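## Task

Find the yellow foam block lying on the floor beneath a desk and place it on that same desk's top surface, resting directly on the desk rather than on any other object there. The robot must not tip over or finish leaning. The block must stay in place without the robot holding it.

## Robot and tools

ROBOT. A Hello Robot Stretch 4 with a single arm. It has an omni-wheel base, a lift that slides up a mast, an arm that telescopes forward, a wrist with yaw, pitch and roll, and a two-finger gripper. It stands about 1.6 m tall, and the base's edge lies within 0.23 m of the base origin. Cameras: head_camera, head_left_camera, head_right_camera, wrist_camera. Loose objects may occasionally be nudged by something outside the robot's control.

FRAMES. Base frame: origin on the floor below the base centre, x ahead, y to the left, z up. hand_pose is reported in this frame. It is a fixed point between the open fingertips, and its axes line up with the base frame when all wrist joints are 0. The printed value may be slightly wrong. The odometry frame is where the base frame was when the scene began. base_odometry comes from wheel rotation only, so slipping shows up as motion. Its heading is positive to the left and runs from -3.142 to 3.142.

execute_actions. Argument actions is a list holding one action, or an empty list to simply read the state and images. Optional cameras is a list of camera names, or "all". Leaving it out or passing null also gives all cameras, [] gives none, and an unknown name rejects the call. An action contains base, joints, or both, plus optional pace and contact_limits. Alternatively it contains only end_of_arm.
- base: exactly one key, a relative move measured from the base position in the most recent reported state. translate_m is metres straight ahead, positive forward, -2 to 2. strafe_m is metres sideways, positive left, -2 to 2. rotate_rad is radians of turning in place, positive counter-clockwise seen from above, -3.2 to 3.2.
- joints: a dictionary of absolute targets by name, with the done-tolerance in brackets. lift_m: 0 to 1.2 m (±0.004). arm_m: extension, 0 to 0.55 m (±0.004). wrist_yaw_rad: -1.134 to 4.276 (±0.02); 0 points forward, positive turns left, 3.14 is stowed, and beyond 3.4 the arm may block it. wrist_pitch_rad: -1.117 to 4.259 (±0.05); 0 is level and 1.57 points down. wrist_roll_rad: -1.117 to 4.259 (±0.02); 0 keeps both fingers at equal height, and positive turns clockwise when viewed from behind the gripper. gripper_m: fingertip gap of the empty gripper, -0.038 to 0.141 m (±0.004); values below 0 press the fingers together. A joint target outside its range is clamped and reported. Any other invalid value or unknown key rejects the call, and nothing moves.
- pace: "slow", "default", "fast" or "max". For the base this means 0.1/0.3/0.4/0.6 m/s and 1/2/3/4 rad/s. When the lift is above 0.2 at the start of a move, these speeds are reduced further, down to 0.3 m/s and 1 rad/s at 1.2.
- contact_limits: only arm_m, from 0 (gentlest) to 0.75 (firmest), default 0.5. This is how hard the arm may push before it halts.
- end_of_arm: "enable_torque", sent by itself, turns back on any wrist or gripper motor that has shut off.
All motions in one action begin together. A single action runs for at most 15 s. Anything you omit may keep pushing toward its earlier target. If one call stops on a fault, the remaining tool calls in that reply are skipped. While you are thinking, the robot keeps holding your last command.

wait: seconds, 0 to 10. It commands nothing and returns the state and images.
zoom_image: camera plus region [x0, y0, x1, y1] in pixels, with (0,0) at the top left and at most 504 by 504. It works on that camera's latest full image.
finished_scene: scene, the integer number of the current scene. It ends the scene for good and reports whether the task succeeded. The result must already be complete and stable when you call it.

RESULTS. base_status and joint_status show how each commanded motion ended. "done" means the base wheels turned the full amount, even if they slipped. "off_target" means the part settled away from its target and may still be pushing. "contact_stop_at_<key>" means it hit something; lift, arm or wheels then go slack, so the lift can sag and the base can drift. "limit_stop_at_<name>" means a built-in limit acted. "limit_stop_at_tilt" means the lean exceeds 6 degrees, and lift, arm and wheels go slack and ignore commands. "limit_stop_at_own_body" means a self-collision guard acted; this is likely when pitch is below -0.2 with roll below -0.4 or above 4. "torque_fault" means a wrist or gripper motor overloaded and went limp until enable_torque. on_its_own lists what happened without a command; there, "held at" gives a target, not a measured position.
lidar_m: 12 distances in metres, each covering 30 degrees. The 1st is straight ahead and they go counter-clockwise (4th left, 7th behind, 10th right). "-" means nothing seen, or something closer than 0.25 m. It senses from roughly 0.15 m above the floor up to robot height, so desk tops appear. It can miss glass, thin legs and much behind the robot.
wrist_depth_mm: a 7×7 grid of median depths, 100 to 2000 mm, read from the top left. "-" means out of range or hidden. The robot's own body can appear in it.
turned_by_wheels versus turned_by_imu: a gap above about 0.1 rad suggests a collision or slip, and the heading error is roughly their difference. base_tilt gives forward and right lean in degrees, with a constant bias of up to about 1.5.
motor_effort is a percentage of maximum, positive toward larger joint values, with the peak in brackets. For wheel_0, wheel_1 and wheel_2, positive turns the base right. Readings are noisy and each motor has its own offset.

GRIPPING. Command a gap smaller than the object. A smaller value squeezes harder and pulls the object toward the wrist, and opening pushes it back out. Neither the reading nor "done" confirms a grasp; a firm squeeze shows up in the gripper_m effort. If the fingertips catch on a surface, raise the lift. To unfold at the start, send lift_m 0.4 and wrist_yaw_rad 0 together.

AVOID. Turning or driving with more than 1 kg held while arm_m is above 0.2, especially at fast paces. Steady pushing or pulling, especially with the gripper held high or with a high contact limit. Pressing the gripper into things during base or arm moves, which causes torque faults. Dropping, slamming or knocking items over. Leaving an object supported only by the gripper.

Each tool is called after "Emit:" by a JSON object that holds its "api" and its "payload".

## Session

Emit:
{"api": "execute_actions", "payload": {"actions": [{"joints":{"lift_m":0.4,"wrist_yaw_rad":0}}]}}

Scene clock: 2.43 s.
base_odometry: x=+0.000 y=+0.000 heading=+0.000 (m, m, rad; odometry frame)
turned_by_wheels: +0.000 (rad since the last result)
turned_by_imu: +0.001 (rad since the last result)
base_tilt: forward=+0.1 right=-0.3 (deg)
lidar_m: 2.00 1.03 0.84 0.80 0.88 1.38 1.45 1.14 0.90 0.90 0.95 1.51
base_status: not commanded
joint_positions: lift_m=+0.400 arm_m=-0.001 wrist_yaw_rad=+0.000 wrist_pitch_rad=-0.009 wrist_roll_rad=-0.015 gripper_m=+0.057
joint_status: all done
motor_effort: lift_m=+20(20) arm_m=+0(0) wrist_yaw_rad=+0(6) wrist_pitch_rad=-7(7) wrist_roll_rad=+2(2) gripper_m=-6(2) wheel_0=-1(1) wheel_1=-1(1) wheel_2=+0(1) (%)
hand_pose: x=+0.4585 y=-0.0873 z=+0.5807 quat_wxyz=(+1.000, -0.007, -0.005, +0.000) (m; base frame)
wrist_depth_mm: - 1921 1808 1756 1661 1618 1499 / - 1921 1863 1708 1661 1618 1537 / - 1921 1808 1756 1661 1708 1499 / - 1921 1808 1756 1618 1661 1499 / - 1921 1863 1808 1661 1618 1537 / 1708 1921 195 1756 213 1618 1537 / 1255 1336 1430 - 1336 1229 1281
pictures: head_camera, head_left_camera, head_right_camera, wrist_camera
Images, in order (width x height): head_camera 420x560, head_left_camera 420x672, head_right_camera 420x672, wrist_camera 616x392.

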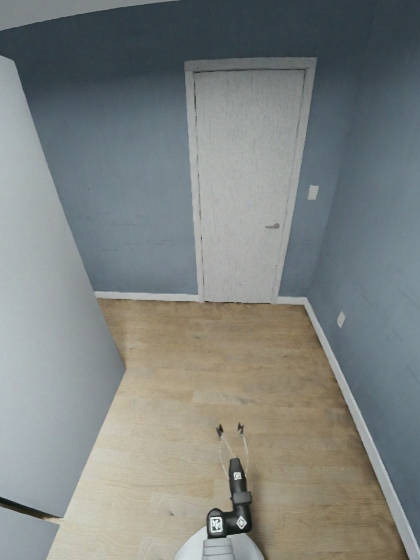

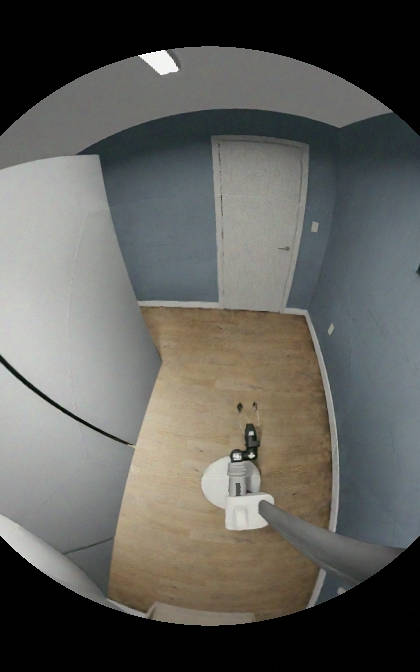

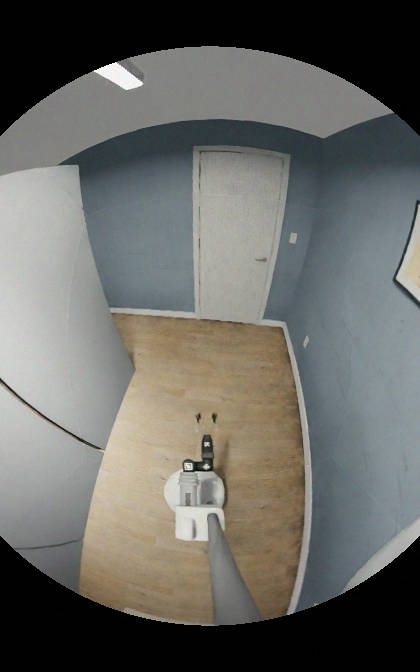

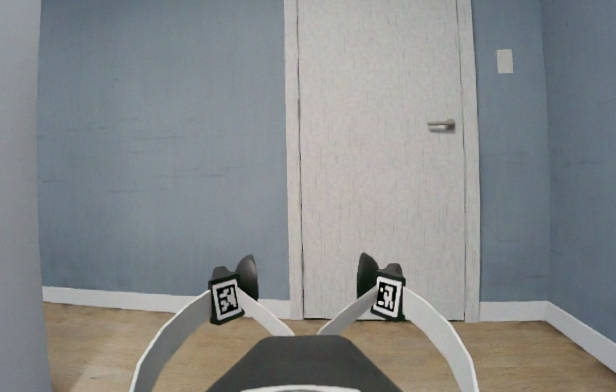

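Robot is skewed about 0.1 rad right of the walls.

Emit:
{"api": "execute_actions", "payload": {"actions": [{"base":{"translate_m":1.5},"pace":"fast","joints":{"wrist_pitch_rad":0.9,"gripper_m":0.13,"lift_m":0.2}}], "cameras": []}}

Emit:
{"api": "execute_actions", "payload": {"actions": [{"base":{"rotate_rad":1.62}}], "cameras": ["head_camera"]}}

Scene clock: 7.57 s.
base_odometry: x=+1.500 y=+0.001 heading=+0.000 (m, m, rad; odometry frame)
turned_by_wheels: +0.000 (rad since the last result)
turned_by_imu: -0.006 (rad since the last result)
base_tilt: forward=+0.0 right=-0.4 (deg)
lidar_m: 0.49 0.58 0.88 1.16 0.78 1.06 3.01 1.40 1.11 1.09 0.63 0.51
base_status: done
joint_positions: lift_m=+0.200 arm_m=-0.001 wrist_yaw_rad=+0.000 wrist_pitch_rad=+0.901 wrist_roll_rad=-0.015 gripper_m=+0.130
joint_status: all done
motor_effort: lift_m=+16(19) arm_m=+0(0) wrist_yaw_rad=+1(0) wrist_pitch_rad=-4(5) wrist_roll_rad=+1(1) gripper_m=-5(4) wheel_0=+3(9) wheel_1=+2(9) wheel_2=-2(15) (%)
hand_pose: x=+0.3490 y=-0.0874 z=+0.1522 quat_wxyz=(+0.900, -0.007, +0.436, +0.003) (m; base frame)
wrist_depth_mm: 307 266 266 259 251 239 - / 349 324 303 296 283 271 260 / 407 394 353 345 330 315 304 / 455 445 424 415 394 373 359 / 413 407 410 410 407 402 399 / 368 364 357 368 353 355 359 / 343 338 343 - 342 330 334
pictures: none
No camera images: the call's "cameras" was empty. Leave "cameras" out to get every camera's image.

Scene clock: 9.67 s.
base_odometry: x=+1.500 y=+0.001 heading=+1.620 (m, m, rad; odometry frame)
turned_by_wheels: +1.619 (rad since the last result)
turned_by_imu: +1.670 (rad since the last result)
base_tilt: forward=+0.0 right=-0.3 (deg)
lidar_m: 0.99 0.78 1.16 2.53 1.31 1.11 1.10 0.60 0.50 0.49 0.59 0.94
base_status: done
joint_positions: lift_m=+0.200 arm_m=-0.001 wrist_yaw_rad=+0.000 wrist_pitch_rad=+0.901 wrist_roll_rad=-0.015 gripper_m=+0.130
joint_status: not commanded
motor_effort: lift_m=+16(16) arm_m=+0(0) wrist_yaw_rad=+1(0) wrist_pitch_rad=-4(4) wrist_roll_rad=+1(0) gripper_m=-2(0) wheel_0=-5(9) wheel_1=-2(8) wheel_2=-2(11) (%)
hand_pose: x=+0.3490 y=-0.0874 z=+0.1521 quat_wxyz=(+0.900, -0.007, +0.436, +0.003) (m; base frame)
wrist_depth_mm: 508 668 699 683 683 691 676 / 549 597 597 585 580 585 585 / 530 521 512 512 508 504 508 / 462 459 455 455 449 449 449 / 415 413 410 407 404 404 399 / 368 362 357 370 355 355 359 / 342 336 343 - 338 330 332
pictures: head_camera
Images, in order (width x height): head_camera 420x560.

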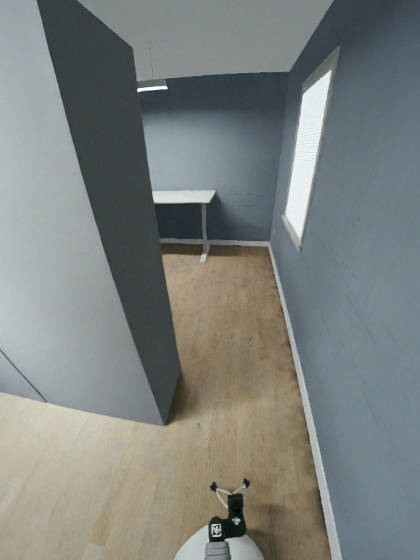

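Emit:
{"api": "execute_actions", "payload": {"actions": [{"base":{"strafe_m":-0.12}}], "cameras": []}}

Emit:
{"api": "execute_actions", "payload": {"actions": [{"base":{"translate_m":2.0},"pace":"fast"}], "cameras": ["head_camera","head_left_camera"]}}

Scene clock: 11.37 s.
base_odometry: x=+1.620 y=+0.006 heading=+1.620 (m, m, rad; odometry frame)
turned_by_wheels: +0.000 (rad since the last result)
turned_by_imu: +0.001 (rad since the last result)
base_tilt: forward=+0.0 right=-0.3 (deg)
lidar_m: 2.92 0.82 1.10 2.57 1.39 1.12 0.84 0.50 0.39 0.37 0.45 0.75
base_status: done
joint_positions: lift_m=+0.200 arm_m=-0.001 wrist_yaw_rad=+0.000 wrist_pitch_rad=+0.901 wrist_roll_rad=-0.015 gripper_m=+0.130
joint_status: not commanded
motor_effort: lift_m=+16(16) arm_m=+0(0) wrist_yaw_rad=+1(1) wrist_pitch_rad=-4(4) wrist_roll_rad=+1(0) gripper_m=-2(2) wheel_0=+3(13) wheel_1=-1(13) wheel_2=+0(0) (%)
hand_pose: x=+0.3490 y=-0.0874 z=+0.1521 quat_wxyz=(+0.900, -0.007, +0.436, +0.003) (m; base frame)
wrist_depth_mm: 640 699 699 691 676 676 676 / 597 603 597 585 591 585 591 / 530 517 517 508 512 508 508 / 466 459 455 452 452 449 449 / 413 413 410 407 407 402 399 / 368 364 355 368 351 355 362 / 343 338 343 - 342 332 334
pictures: none
No camera images: the call's "cameras" was empty. Leave "cameras" out to get every camera's image.

Scene clock: 17.63 s.
base_odometry: x=+1.521 y=+2.004 heading=+1.620 (m, m, rad; odometry frame)
turned_by_wheels: +0.000 (rad since the last result)
turned_by_imu: -0.008 (rad since the last result)
base_tilt: forward=+0.0 right=-0.4 (deg)
lidar_m: 0.88 0.99 1.56 2.17 1.11 0.93 1.86 0.96 0.74 0.72 0.83 1.40
base_status: done
joint_positions: lift_m=+0.200 arm_m=-0.001 wrist_yaw_rad=+0.000 wrist_pitch_rad=+0.901 wrist_roll_rad=-0.015 gripper_m=+0.130
joint_status: not commanded
motor_effort: lift_m=+16(16) arm_m=+0(0) wrist_yaw_rad=+1(1) wrist_pitch_rad=-4(4) wrist_roll_rad=+1(1) gripper_m=+0(5) wheel_0=+3(11) wheel_1=+0(9) wheel_2=-1(16) (%)
hand_pose: x=+0.3490 y=-0.0874 z=+0.1521 quat_wxyz=(+0.900, -0.007, +0.436, +0.003) (m; base frame)
wrist_depth_mm: 715 707 683 683 676 691 683 / 627 603 597 585 585 585 591 / 525 521 517 512 508 504 504 / 459 462 455 452 449 445 445 / 410 410 410 410 407 402 399 / 368 364 355 370 353 355 362 / 342 336 343 - 340 329 332
pictures: head_camera, head_left_camera
Images, in order (width x height): head_camera 420x560, head_left_camera 420x672.

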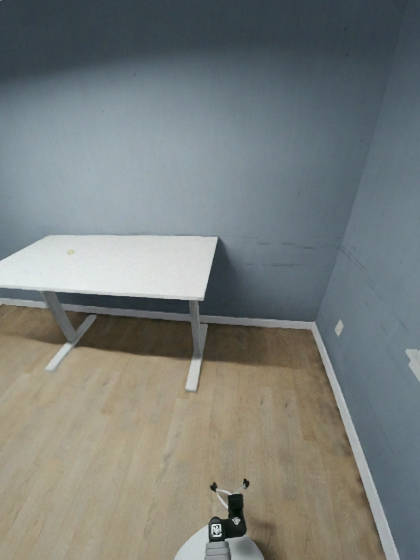

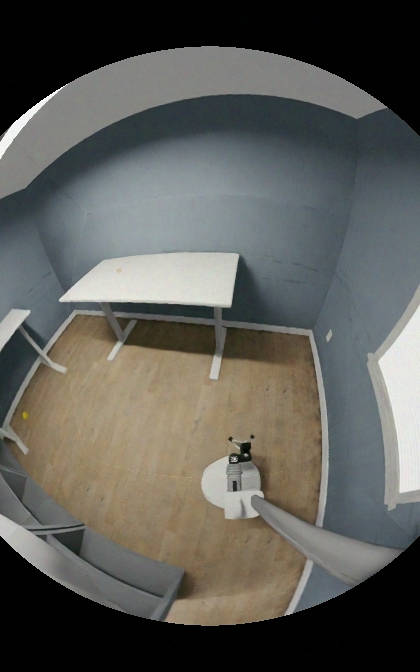

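Emit:
{"api": "execute_actions", "payload": {"actions": [{"base":{"rotate_rad":1.42}}], "cameras": []}}

Emit:
{"api": "execute_actions", "payload": {"actions": [{"base":{"translate_m":1.3},"pace":"fast"}], "cameras": ["head_camera","wrist_camera"]}}

Scene clock: 19.70 s.
base_odometry: x=+1.521 y=+2.004 heading=+3.039 (m, m, rad; odometry frame)
turned_by_wheels: +1.419 (rad since the last result)
turned_by_imu: +1.463 (rad since the last result)
base_tilt: forward=+0.1 right=-0.4 (deg)
lidar_m: 2.18 1.24 0.92 0.92 1.09 0.75 0.75 0.80 1.18 0.89 0.93 1.33
base_status: done
joint_positions: lift_m=+0.200 arm_m=-0.001 wrist_yaw_rad=+0.000 wrist_pitch_rad=+0.901 wrist_roll_rad=-0.015 gripper_m=+0.130
joint_status: not commanded
motor_effort: lift_m=+17(17) arm_m=+0(0) wrist_yaw_rad=+1(0) wrist_pitch_rad=-4(4) wrist_roll_rad=+1(2) gripper_m=-3(2) wheel_0=-6(11) wheel_1=-4(9) wheel_2=-5(13) (%)
hand_pose: x=+0.3490 y=-0.0874 z=+0.1521 quat_wxyz=(+0.900, -0.007, +0.436, +0.003) (m; base frame)
wrist_depth_mm: 707 707 691 683 683 683 676 / 615 603 597 591 591 585 585 / 525 521 517 512 504 508 508 / 462 455 455 455 452 452 449 / 413 413 410 407 404 402 402 / 368 364 355 368 353 355 357 / 342 338 343 - 340 330 332
pictures: none
No camera images: the call's "cameras" was empty. Leave "cameras" out to get every camera's image.

Scene clock: 24.23 s.
base_odometry: x=+0.228 y=+2.137 heading=+3.039 (m, m, rad; odometry frame)
turned_by_wheels: +0.000 (rad since the last result)
turned_by_imu: -0.005 (rad since the last result)
base_tilt: forward=+0.1 right=-0.3 (deg)
lidar_m: 0.87 0.92 0.87 0.84 0.88 1.28 2.08 1.32 0.95 0.92 0.98 0.91
base_status: done
joint_positions: lift_m=+0.200 arm_m=-0.001 wrist_yaw_rad=+0.000 wrist_pitch_rad=+0.901 wrist_roll_rad=-0.015 gripper_m=+0.130
joint_status: not commanded
motor_effort: lift_m=+17(17) arm_m=+0(0) wrist_yaw_rad=+1(0) wrist_pitch_rad=-4(4) wrist_roll_rad=+0(0) gripper_m=+0(2) wheel_0=+3(11) wheel_1=+1(10) wheel_2=-1(14) (%)
hand_pose: x=+0.3490 y=-0.0874 z=+0.1521 quat_wxyz=(+0.900, -0.007, +0.436, +0.003) (m; base frame)
wrist_depth_mm: 707 715 699 691 676 691 683 / 615 609 597 585 597 591 591 / 525 521 512 508 508 504 508 / 466 459 455 452 452 452 442 / 410 413 407 410 407 402 399 / 368 364 357 370 355 355 359 / 342 336 342 - 340 329 334
pictures: head_camera, wrist_camera
Images, in order (width x height): head_camera 420x560, wrist_camera 616x392.

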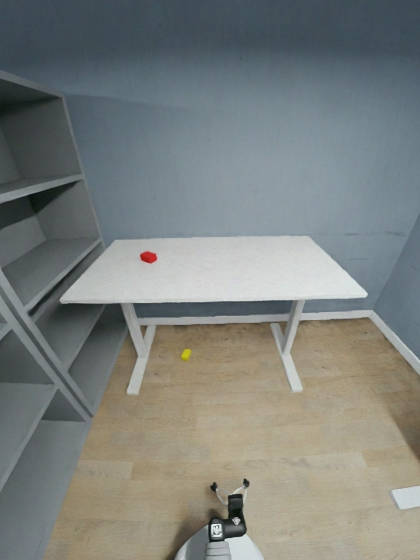

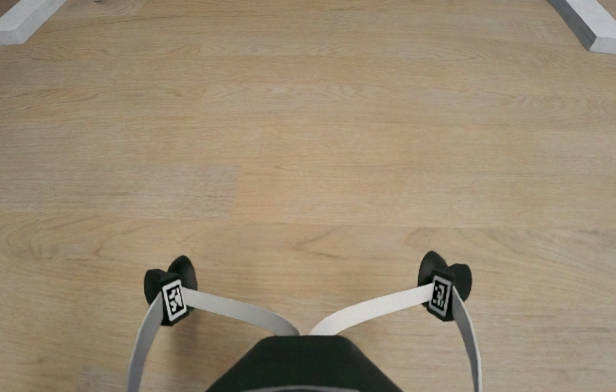

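Emit:
{"api": "execute_actions", "payload": {"actions": [{"base":{"strafe_m":0.33},"joints":{"arm_m":0.3}}], "cameras": []}}

Emit:
{"api": "execute_actions", "payload": {"actions": [{"base":{"translate_m":0.35},"joints":{"arm_m":0.4,"lift_m":0.1}}], "cameras": ["wrist_camera"]}}

Scene clock: 26.77 s.
base_odometry: x=+0.194 y=+1.809 heading=+3.039 (m, m, rad; odometry frame)
turned_by_wheels: +0.000 (rad since the last result)
turned_by_imu: +0.000 (rad since the last result)
base_tilt: forward=+0.1 right=-0.4 (deg)
lidar_m: 0.88 0.71 0.53 0.49 0.55 0.78 2.08 2.15 1.31 1.26 1.22 0.92
base_status: done
joint_positions: lift_m=+0.200 arm_m=+0.299 wrist_yaw_rad=+0.000 wrist_pitch_rad=+0.901 wrist_roll_rad=-0.015 gripper_m=+0.130
joint_status: all done
motor_effort: lift_m=+17(17) arm_m=+8(9) wrist_yaw_rad=+0(2) wrist_pitch_rad=-4(4) wrist_roll_rad=+1(2) gripper_m=-4(0) wheel_0=-4(12) wheel_1=+1(10) wheel_2=+0(2) (%)
hand_pose: x=+0.6486 y=-0.0874 z=+0.1521 quat_wxyz=(+0.900, -0.007, +0.436, +0.003) (m; base frame)
wrist_depth_mm: 691 676 691 668 668 676 676 / 609 564 591 585 585 580 585 / 517 512 512 508 508 504 504 / 459 459 455 452 449 449 442 / 410 410 410 404 404 402 399 / 368 366 355 368 351 353 357 / 340 334 340 - 338 327 330
pictures: none
No camera images: the call's "cameras" was empty. Leave "cameras" out to get every camera's image.

Scene clock: 29.43 s.
base_odometry: x=-0.154 y=+1.844 heading=+3.039 (m, m, rad; odometry frame)
turned_by_wheels: +0.000 (rad since the last result)
turned_by_imu: +0.000 (rad since the last result)
base_tilt: forward=+0.0 right=-0.4 (deg)
lidar_m: 0.53 0.58 0.51 0.49 0.52 0.77 2.42 1.80 1.31 1.27 0.74 0.57
base_status: done
joint_positions: lift_m=+0.100 arm_m=+0.399 wrist_yaw_rad=+0.000 wrist_pitch_rad=+0.901 wrist_roll_rad=-0.015 gripper_m=+0.130
joint_status: all done
motor_effort: lift_m=+16(17) arm_m=+8(11) wrist_yaw_rad=+1(2) wrist_pitch_rad=-4(4) wrist_roll_rad=+2(1) gripper_m=-1(2) wheel_0=+5(8) wheel_1=+3(11) wheel_2=-2(12) (%)
hand_pose: x=+0.7485 y=-0.0874 z=+0.0522 quat_wxyz=(+0.900, -0.007, +0.436, +0.003) (m; base frame)
wrist_depth_mm: 442 484 500 496 492 492 492 / 384 430 427 424 362 421 424 / 357 375 368 368 320 366 366 / 332 329 330 325 327 324 324 / 296 296 294 293 293 290 289 / 267 259 256 266 255 256 259 / 245 243 247 - 244 239 -
pictures: wrist_camera
Images, in order (width x height): wrist_camera 616x392.

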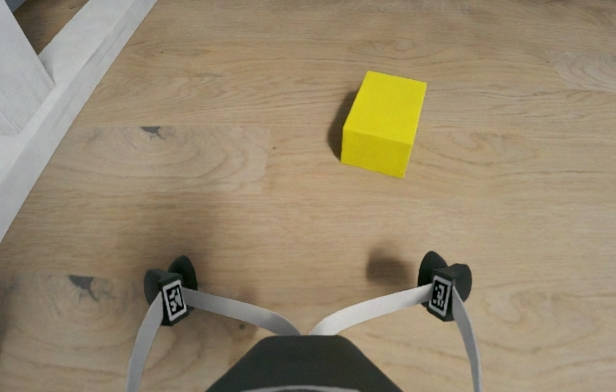

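Emit:
{"api": "execute_actions", "payload": {"actions": [{"base":{"strafe_m":-0.075}}], "cameras": []}}

Emit:
{"api": "execute_actions", "payload": {"actions": [{"joints":{"arm_m":0.55,"lift_m":0.075}}], "cameras": ["wrist_camera"]}}

Emit:
{"api": "execute_actions", "payload": {"actions": [{"joints":{"gripper_m":0.0}}], "cameras": []}}

Emit:
{"api": "execute_actions", "payload": {"actions": [{"joints":{"arm_m":0.0,"lift_m":0.15},"base":{"translate_m":-0.1}}], "cameras": ["wrist_camera"]}}

Emit:
{"api": "execute_actions", "payload": {"actions": [{"joints":{"lift_m":1.15}}], "cameras": []}}

Emit:
{"api": "execute_actions", "payload": {"actions": [{"joints":{"arm_m":0.5}}], "cameras": ["wrist_camera"]}}

Scene clock: 30.93 s.
base_odometry: x=-0.146 y=+1.919 heading=+3.039 (m, m, rad; odometry frame)
turned_by_wheels: +0.000 (rad since the last result)
turned_by_imu: +0.001 (rad since the last result)
base_tilt: forward=+0.0 right=-0.3 (deg)
lidar_m: 0.53 0.57 0.60 0.56 0.61 0.87 2.44 1.63 1.23 1.18 0.74 0.56
base_status: done
joint_positions: lift_m=+0.100 arm_m=+0.399 wrist_yaw_rad=+0.000 wrist_pitch_rad=+0.901 wrist_roll_rad=-0.015 gripper_m=+0.130
joint_status: not commanded
motor_effort: lift_m=+15(16) arm_m=+8(8) wrist_yaw_rad=+1(1) wrist_pitch_rad=-5(4) wrist_roll_rad=+1(1) gripper_m=-2(2) wheel_0=+3(12) wheel_1=-2(11) wheel_2=+0(1) (%)
hand_pose: x=+0.7485 y=-0.0874 z=+0.0522 quat_wxyz=(+0.900, -0.007, +0.436, +0.003) (m; base frame)
wrist_depth_mm: 469 512 500 500 492 492 484 / 430 433 430 362 421 421 421 / 377 375 370 322 368 364 366 / 332 329 329 325 325 324 324 / 296 296 297 293 291 290 287 / 266 260 257 266 255 256 259 / 246 242 248 - 245 239 -
pictures: none
No camera images: the call's "cameras" was empty. Leave "cameras" out to get every camera's image.

Scene clock: 32.43 s.
base_odometry: x=-0.146 y=+1.919 heading=+3.039 (m, m, rad; odometry frame)
turned_by_wheels: +0.000 (rad since the last result)
turned_by_imu: +0.001 (rad since the last result)
base_tilt: forward=+0.1 right=-0.3 (deg)
lidar_m: 0.52 0.57 0.59 0.57 0.60 0.87 2.43 1.66 1.24 1.19 0.73 0.56
base_status: not commanded
joint_positions: lift_m=+0.075 arm_m=+0.548 wrist_yaw_rad=+0.000 wrist_pitch_rad=+0.901 wrist_roll_rad=-0.015 gripper_m=+0.130
joint_status: all done
motor_effort: lift_m=+15(14) arm_m=+8(8) wrist_yaw_rad=+1(1) wrist_pitch_rad=-4(5) wrist_roll_rad=+0(2) gripper_m=-5(3) wheel_0=+3(3) wheel_1=-2(2) wheel_2=+0(0) (%)
hand_pose: x=+0.8976 y=-0.0874 z=+0.0272 quat_wxyz=(+0.900, -0.007, +0.436, +0.003) (m; base frame)
wrist_depth_mm: 442 459 455 449 442 449 439 / 399 392 387 384 379 379 382 / 342 340 336 332 332 330 329 / 300 298 297 238 294 293 291 / 267 266 262 215 264 262 260 / 240 236 208 201 230 231 235 / 222 218 224 - 221 215 -
pictures: wrist_camera
Images, in order (width x height): wrist_camera 616x392.

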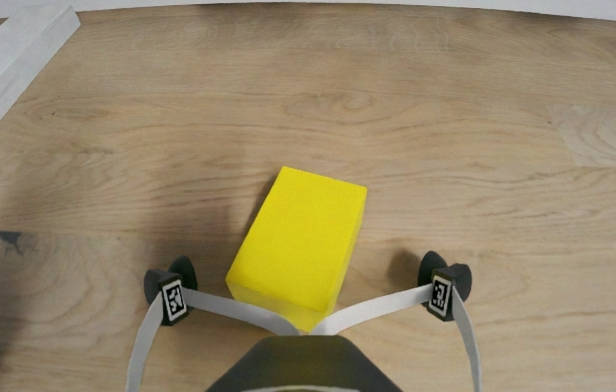

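Scene clock: 34.63 s.
base_odometry: x=-0.146 y=+1.919 heading=+3.039 (m, m, rad; odometry frame)
turned_by_wheels: +0.000 (rad since the last result)
turned_by_imu: +0.001 (rad since the last result)
base_tilt: forward=+0.1 right=-0.4 (deg)
lidar_m: 0.53 0.59 0.59 0.56 0.58 0.88 2.42 1.64 1.24 1.18 0.74 0.56
base_status: not commanded
joint_positions: lift_m=+0.075 arm_m=+0.548 wrist_yaw_rad=+0.000 wrist_pitch_rad=+0.901 wrist_roll_rad=-0.015 gripper_m=+0.001
joint_status: all done
motor_effort: lift_m=+15(15) arm_m=+8(8) wrist_yaw_rad=+1(0) wrist_pitch_rad=-5(5) wrist_roll_rad=+1(1) gripper_m=-33(31) wheel_0=+3(3) wheel_1=-2(2) wheel_2=+0(0) (%)
hand_pose: x=+0.8976 y=-0.0874 z=+0.0272 quat_wxyz=(+0.900, -0.007, +0.436, +0.003) (m; base frame)
wrist_depth_mm: 439 462 452 442 445 445 439 / 399 389 387 382 379 382 382 / 342 338 336 334 330 329 329 / 300 297 297 223 293 290 290 / 267 267 265 199 263 262 259 / 240 240 185 188 185 232 235 / 221 214 221 - 220 216 -
pictures: none
No camera images: the call's "cameras" was empty. Leave "cameras" out to get every camera's image.

Scene clock: 37.30 s.
base_odometry: x=-0.047 y=+1.909 heading=+3.039 (m, m, rad; odometry frame)
turned_by_wheels: +0.000 (rad since the last result)
turned_by_imu: +0.001 (rad since the last result)
base_tilt: forward=+0.0 right=-0.3 (deg)
lidar_m: 0.63 0.69 0.60 0.57 0.61 0.87 2.33 1.65 1.22 1.18 0.88 0.66
base_status: done
joint_positions: lift_m=+0.150 arm_m=+0.001 wrist_yaw_rad=+0.000 wrist_pitch_rad=+0.902 wrist_roll_rad=-0.015 gripper_m=+0.001
joint_status: all done
motor_effort: lift_m=+21(21) arm_m=-8(10) wrist_yaw_rad=+1(1) wrist_pitch_rad=-6(7) wrist_roll_rad=+2(1) gripper_m=-38(36) wheel_0=-3(8) wheel_1=-2(4) wheel_2=+1(11) (%)
hand_pose: x=+0.3512 y=-0.0874 z=+0.1017 quat_wxyz=(+0.900, -0.007, +0.436, +0.003) (m; base frame)
wrist_depth_mm: 539 597 597 591 585 585 580 / 508 521 512 508 504 504 504 / 452 452 445 439 436 436 439 / 397 397 392 223 392 384 384 / 353 353 353 199 347 345 343 / 319 320 185 187 185 307 310 / 294 285 293 - 291 286 287
pictures: wrist_camera
Images, in order (width x height): wrist_camera 616x392.

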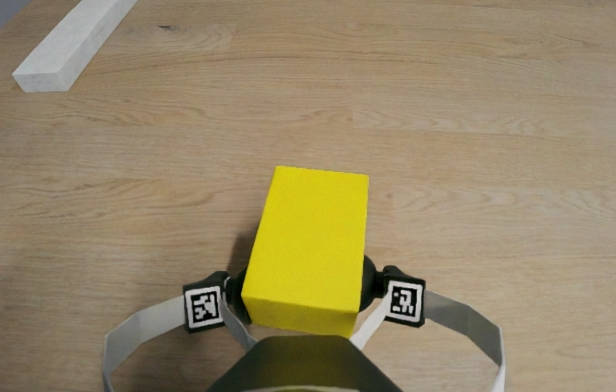

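Scene clock: 41.90 s.
base_odometry: x=-0.047 y=+1.909 heading=+3.039 (m, m, rad; odometry frame)
turned_by_wheels: +0.000 (rad since the last result)
turned_by_imu: +0.002 (rad since the last result)
base_tilt: forward=+0.1 right=-0.3 (deg)
lidar_m: 0.65 0.68 0.59 0.58 0.60 0.87 2.33 1.64 1.24 1.18 0.86 0.67
base_status: not commanded
joint_positions: lift_m=+1.150 arm_m=+0.001 wrist_yaw_rad=+0.000 wrist_pitch_rad=+0.902 wrist_roll_rad=-0.015 gripper_m=+0.001
joint_status: all done
motor_effort: lift_m=+21(22) arm_m=-8(8) wrist_yaw_rad=+1(1) wrist_pitch_rad=-7(6) wrist_roll_rad=+1(1) gripper_m=-30(33) wheel_0=-3(3) wheel_1=-2(2) wheel_2=+1(1) (%)
hand_pose: x=+0.3512 y=-0.0874 z=+1.1017 quat_wxyz=(+0.900, -0.007, +0.436, +0.003) (m; base frame)
wrist_depth_mm: 1160 707 691 683 683 683 668 / 615 591 591 591 585 585 580 / 564 554 544 539 539 517 521 / 976 1537 1618 223 1661 1618 1308 / 917 1397 1464 198 1464 1430 1430 / 866 1255 184 187 185 1281 1255 / 946 1205 1205 - 1229 1182 1182
pictures: none
No camera images: the call's "cameras" was empty. Leave "cameras" out to get every camera's image.

Scene clock: 44.43 s.
base_odometry: x=-0.047 y=+1.909 heading=+3.039 (m, m, rad; odometry frame)
turned_by_wheels: +0.000 (rad since the last result)
turned_by_imu: +0.001 (rad since the last result)
base_tilt: forward=+0.0 right=-0.4 (deg)
lidar_m: 0.63 0.69 0.60 0.56 0.61 0.86 2.33 1.65 1.24 1.19 0.87 0.66
base_status: not commanded
joint_positions: lift_m=+1.150 arm_m=+0.499 wrist_yaw_rad=+0.000 wrist_pitch_rad=+0.902 wrist_roll_rad=-0.015 gripper_m=+0.001
joint_status: all done
motor_effort: lift_m=+21(21) arm_m=+8(11) wrist_yaw_rad=+1(1) wrist_pitch_rad=-5(6) wrist_roll_rad=+0(1) gripper_m=-31(30) wheel_0=-3(3) wheel_1=-2(2) wheel_2=+1(2) (%)
hand_pose: x=+0.8485 y=-0.0874 z=+1.1017 quat_wxyz=(+0.900, -0.007, +0.436, +0.003) (m; base frame)
wrist_depth_mm: 723 683 676 676 668 654 647 / 609 597 591 585 580 580 585 / 525 517 512 504 508 504 504 / 459 445 439 222 449 445 442 / 407 410 410 200 402 397 397 / 368 366 184 187 184 353 362 / 338 329 338 - 336 327 330
pictures: wrist_camera
Images, in order (width x height): wrist_camera 616x392.

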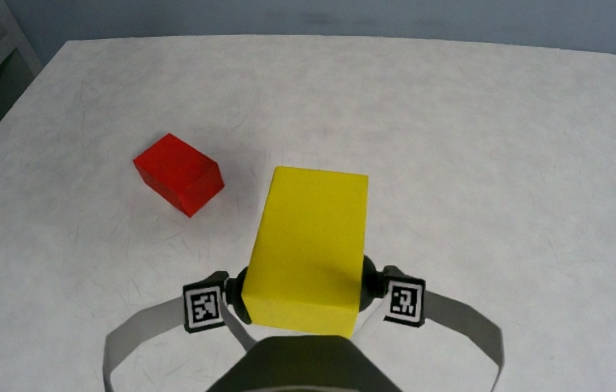

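Depths match lift 0.2 over the floor, so the desk is about 0.955 m high.

Emit:
{"api": "execute_actions", "payload": {"actions": [{"joints":{"lift_m":1.038}}], "cameras": []}}

Emit:
{"api": "execute_actions", "payload": {"actions": [{"joints":{"gripper_m":0.09}}], "cameras": []}}

Emit:
{"api": "execute_actions", "payload": {"actions": [{"joints":{"lift_m":1.12}}], "cameras": ["wrist_camera"]}}

Emit:
{"api": "finished_scene", "payload": {"scene": 2}}

Scene clock: 46.07 s.
base_odometry: x=-0.047 y=+1.909 heading=+3.039 (m, m, rad; odometry frame)
turned_by_wheels: +0.000 (rad since the last result)
turned_by_imu: +0.001 (rad since the last result)
base_tilt: forward=+0.1 right=-0.4 (deg)
lidar_m: 0.63 0.68 0.59 0.57 0.61 0.89 2.34 1.63 1.23 1.17 0.87 0.65
base_status: not commanded
joint_positions: lift_m=+1.038 arm_m=+0.499 wrist_yaw_rad=+0.000 wrist_pitch_rad=+0.902 wrist_roll_rad=-0.015 gripper_m=+0.001
joint_status: all done
motor_effort: lift_m=+16(18) arm_m=+8(8) wrist_yaw_rad=+1(0) wrist_pitch_rad=-5(5) wrist_roll_rad=+2(0) gripper_m=-32(30) wheel_0=-3(3) wheel_1=-2(2) wheel_2=+1(1) (%)
hand_pose: x=+0.8485 y=-0.0874 z=+0.9902 quat_wxyz=(+0.900, -0.007, +0.436, +0.003) (m; base frame)
wrist_depth_mm: 484 488 477 473 469 466 462 / 421 345 407 404 399 402 402 / 359 349 353 351 349 347 347 / 315 315 314 222 309 306 306 / 282 281 282 199 277 276 273 / 254 254 185 187 183 244 247 / 234 228 233 - 232 227 -
pictures: none
No camera images: the call's "cameras" was empty. Leave "cameras" out to get every camera's image.

Scene clock: 47.77 s.
base_odometry: x=-0.047 y=+1.909 heading=+3.039 (m, m, rad; odometry frame)
turned_by_wheels: +0.000 (rad since the last result)
turned_by_imu: +0.001 (rad since the last result)
base_tilt: forward=+0.0 right=-0.3 (deg)
lidar_m: 0.62 0.67 0.60 0.57 0.62 0.89 2.33 1.63 1.19 1.18 0.89 0.66
base_status: not commanded
joint_positions: lift_m=+1.038 arm_m=+0.499 wrist_yaw_rad=+0.000 wrist_pitch_rad=+0.902 wrist_roll_rad=-0.015 gripper_m=+0.090
joint_status: all done
motor_effort: lift_m=+16(15) arm_m=+8(8) wrist_yaw_rad=+1(1) wrist_pitch_rad=-5(5) wrist_roll_rad=+1(1) gripper_m=-3(36) wheel_0=-3(3) wheel_1=-2(2) wheel_2=+1(2) (%)
hand_pose: x=+0.8485 y=-0.0874 z=+0.9902 quat_wxyz=(+0.900, -0.007, +0.436, +0.003) (m; base frame)
wrist_depth_mm: 492 488 477 469 469 469 462 / 424 343 407 402 404 404 404 / 362 347 351 351 349 349 349 / 317 314 314 262 309 309 306 / 282 282 281 229 272 274 273 / 253 254 215 212 216 250 248 / 235 230 236 - 233 225 -
pictures: none
No camera images: the call's "cameras" was empty. Leave "cameras" out to get every camera's image.

Scene clock: 49.10 s.
base_odometry: x=-0.047 y=+1.909 heading=+3.039 (m, m, rad; odometry frame)
turned_by_wheels: +0.000 (rad since the last result)
turned_by_imu: +0.001 (rad since the last result)
base_tilt: forward=+0.0 right=-0.4 (deg)
lidar_m: 0.64 0.68 0.60 0.57 0.61 0.86 2.34 1.65 1.24 1.18 0.88 0.67
base_status: not commanded
joint_positions: lift_m=+1.120 arm_m=+0.499 wrist_yaw_rad=+0.000 wrist_pitch_rad=+0.902 wrist_roll_rad=-0.015 gripper_m=+0.090
joint_status: all done
motor_effort: lift_m=+21(22) arm_m=+8(8) wrist_yaw_rad=+1(1) wrist_pitch_rad=-5(5) wrist_roll_rad=+2(2) gripper_m=-5(6) wheel_0=-3(3) wheel_1=-2(2) wheel_2=+2(1) (%)
hand_pose: x=+0.8485 y=-0.0874 z=+1.0717 quat_wxyz=(+0.900, -0.007, +0.436, +0.003) (m; base frame)
wrist_depth_mm: 647 647 627 627 609 621 621 / 564 549 539 535 535 530 535 / 477 452 473 469 466 466 459 / 421 415 407 413 413 407 404 / 375 375 368 357 368 368 364 / 338 336 216 290 215 330 329 / 310 304 312 - 310 300 303
pictures: wrist_camera
Images, in order (width x height): wrist_camera 616x392.

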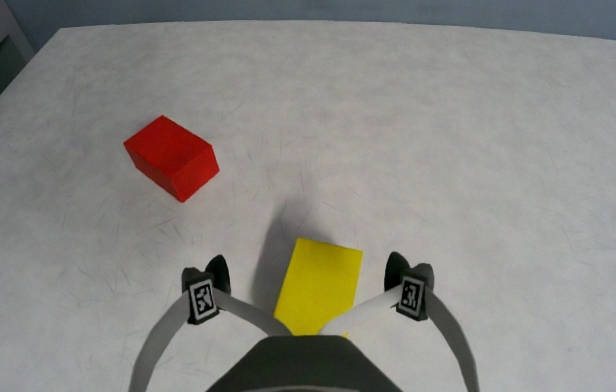

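The scene is finished: the task was done.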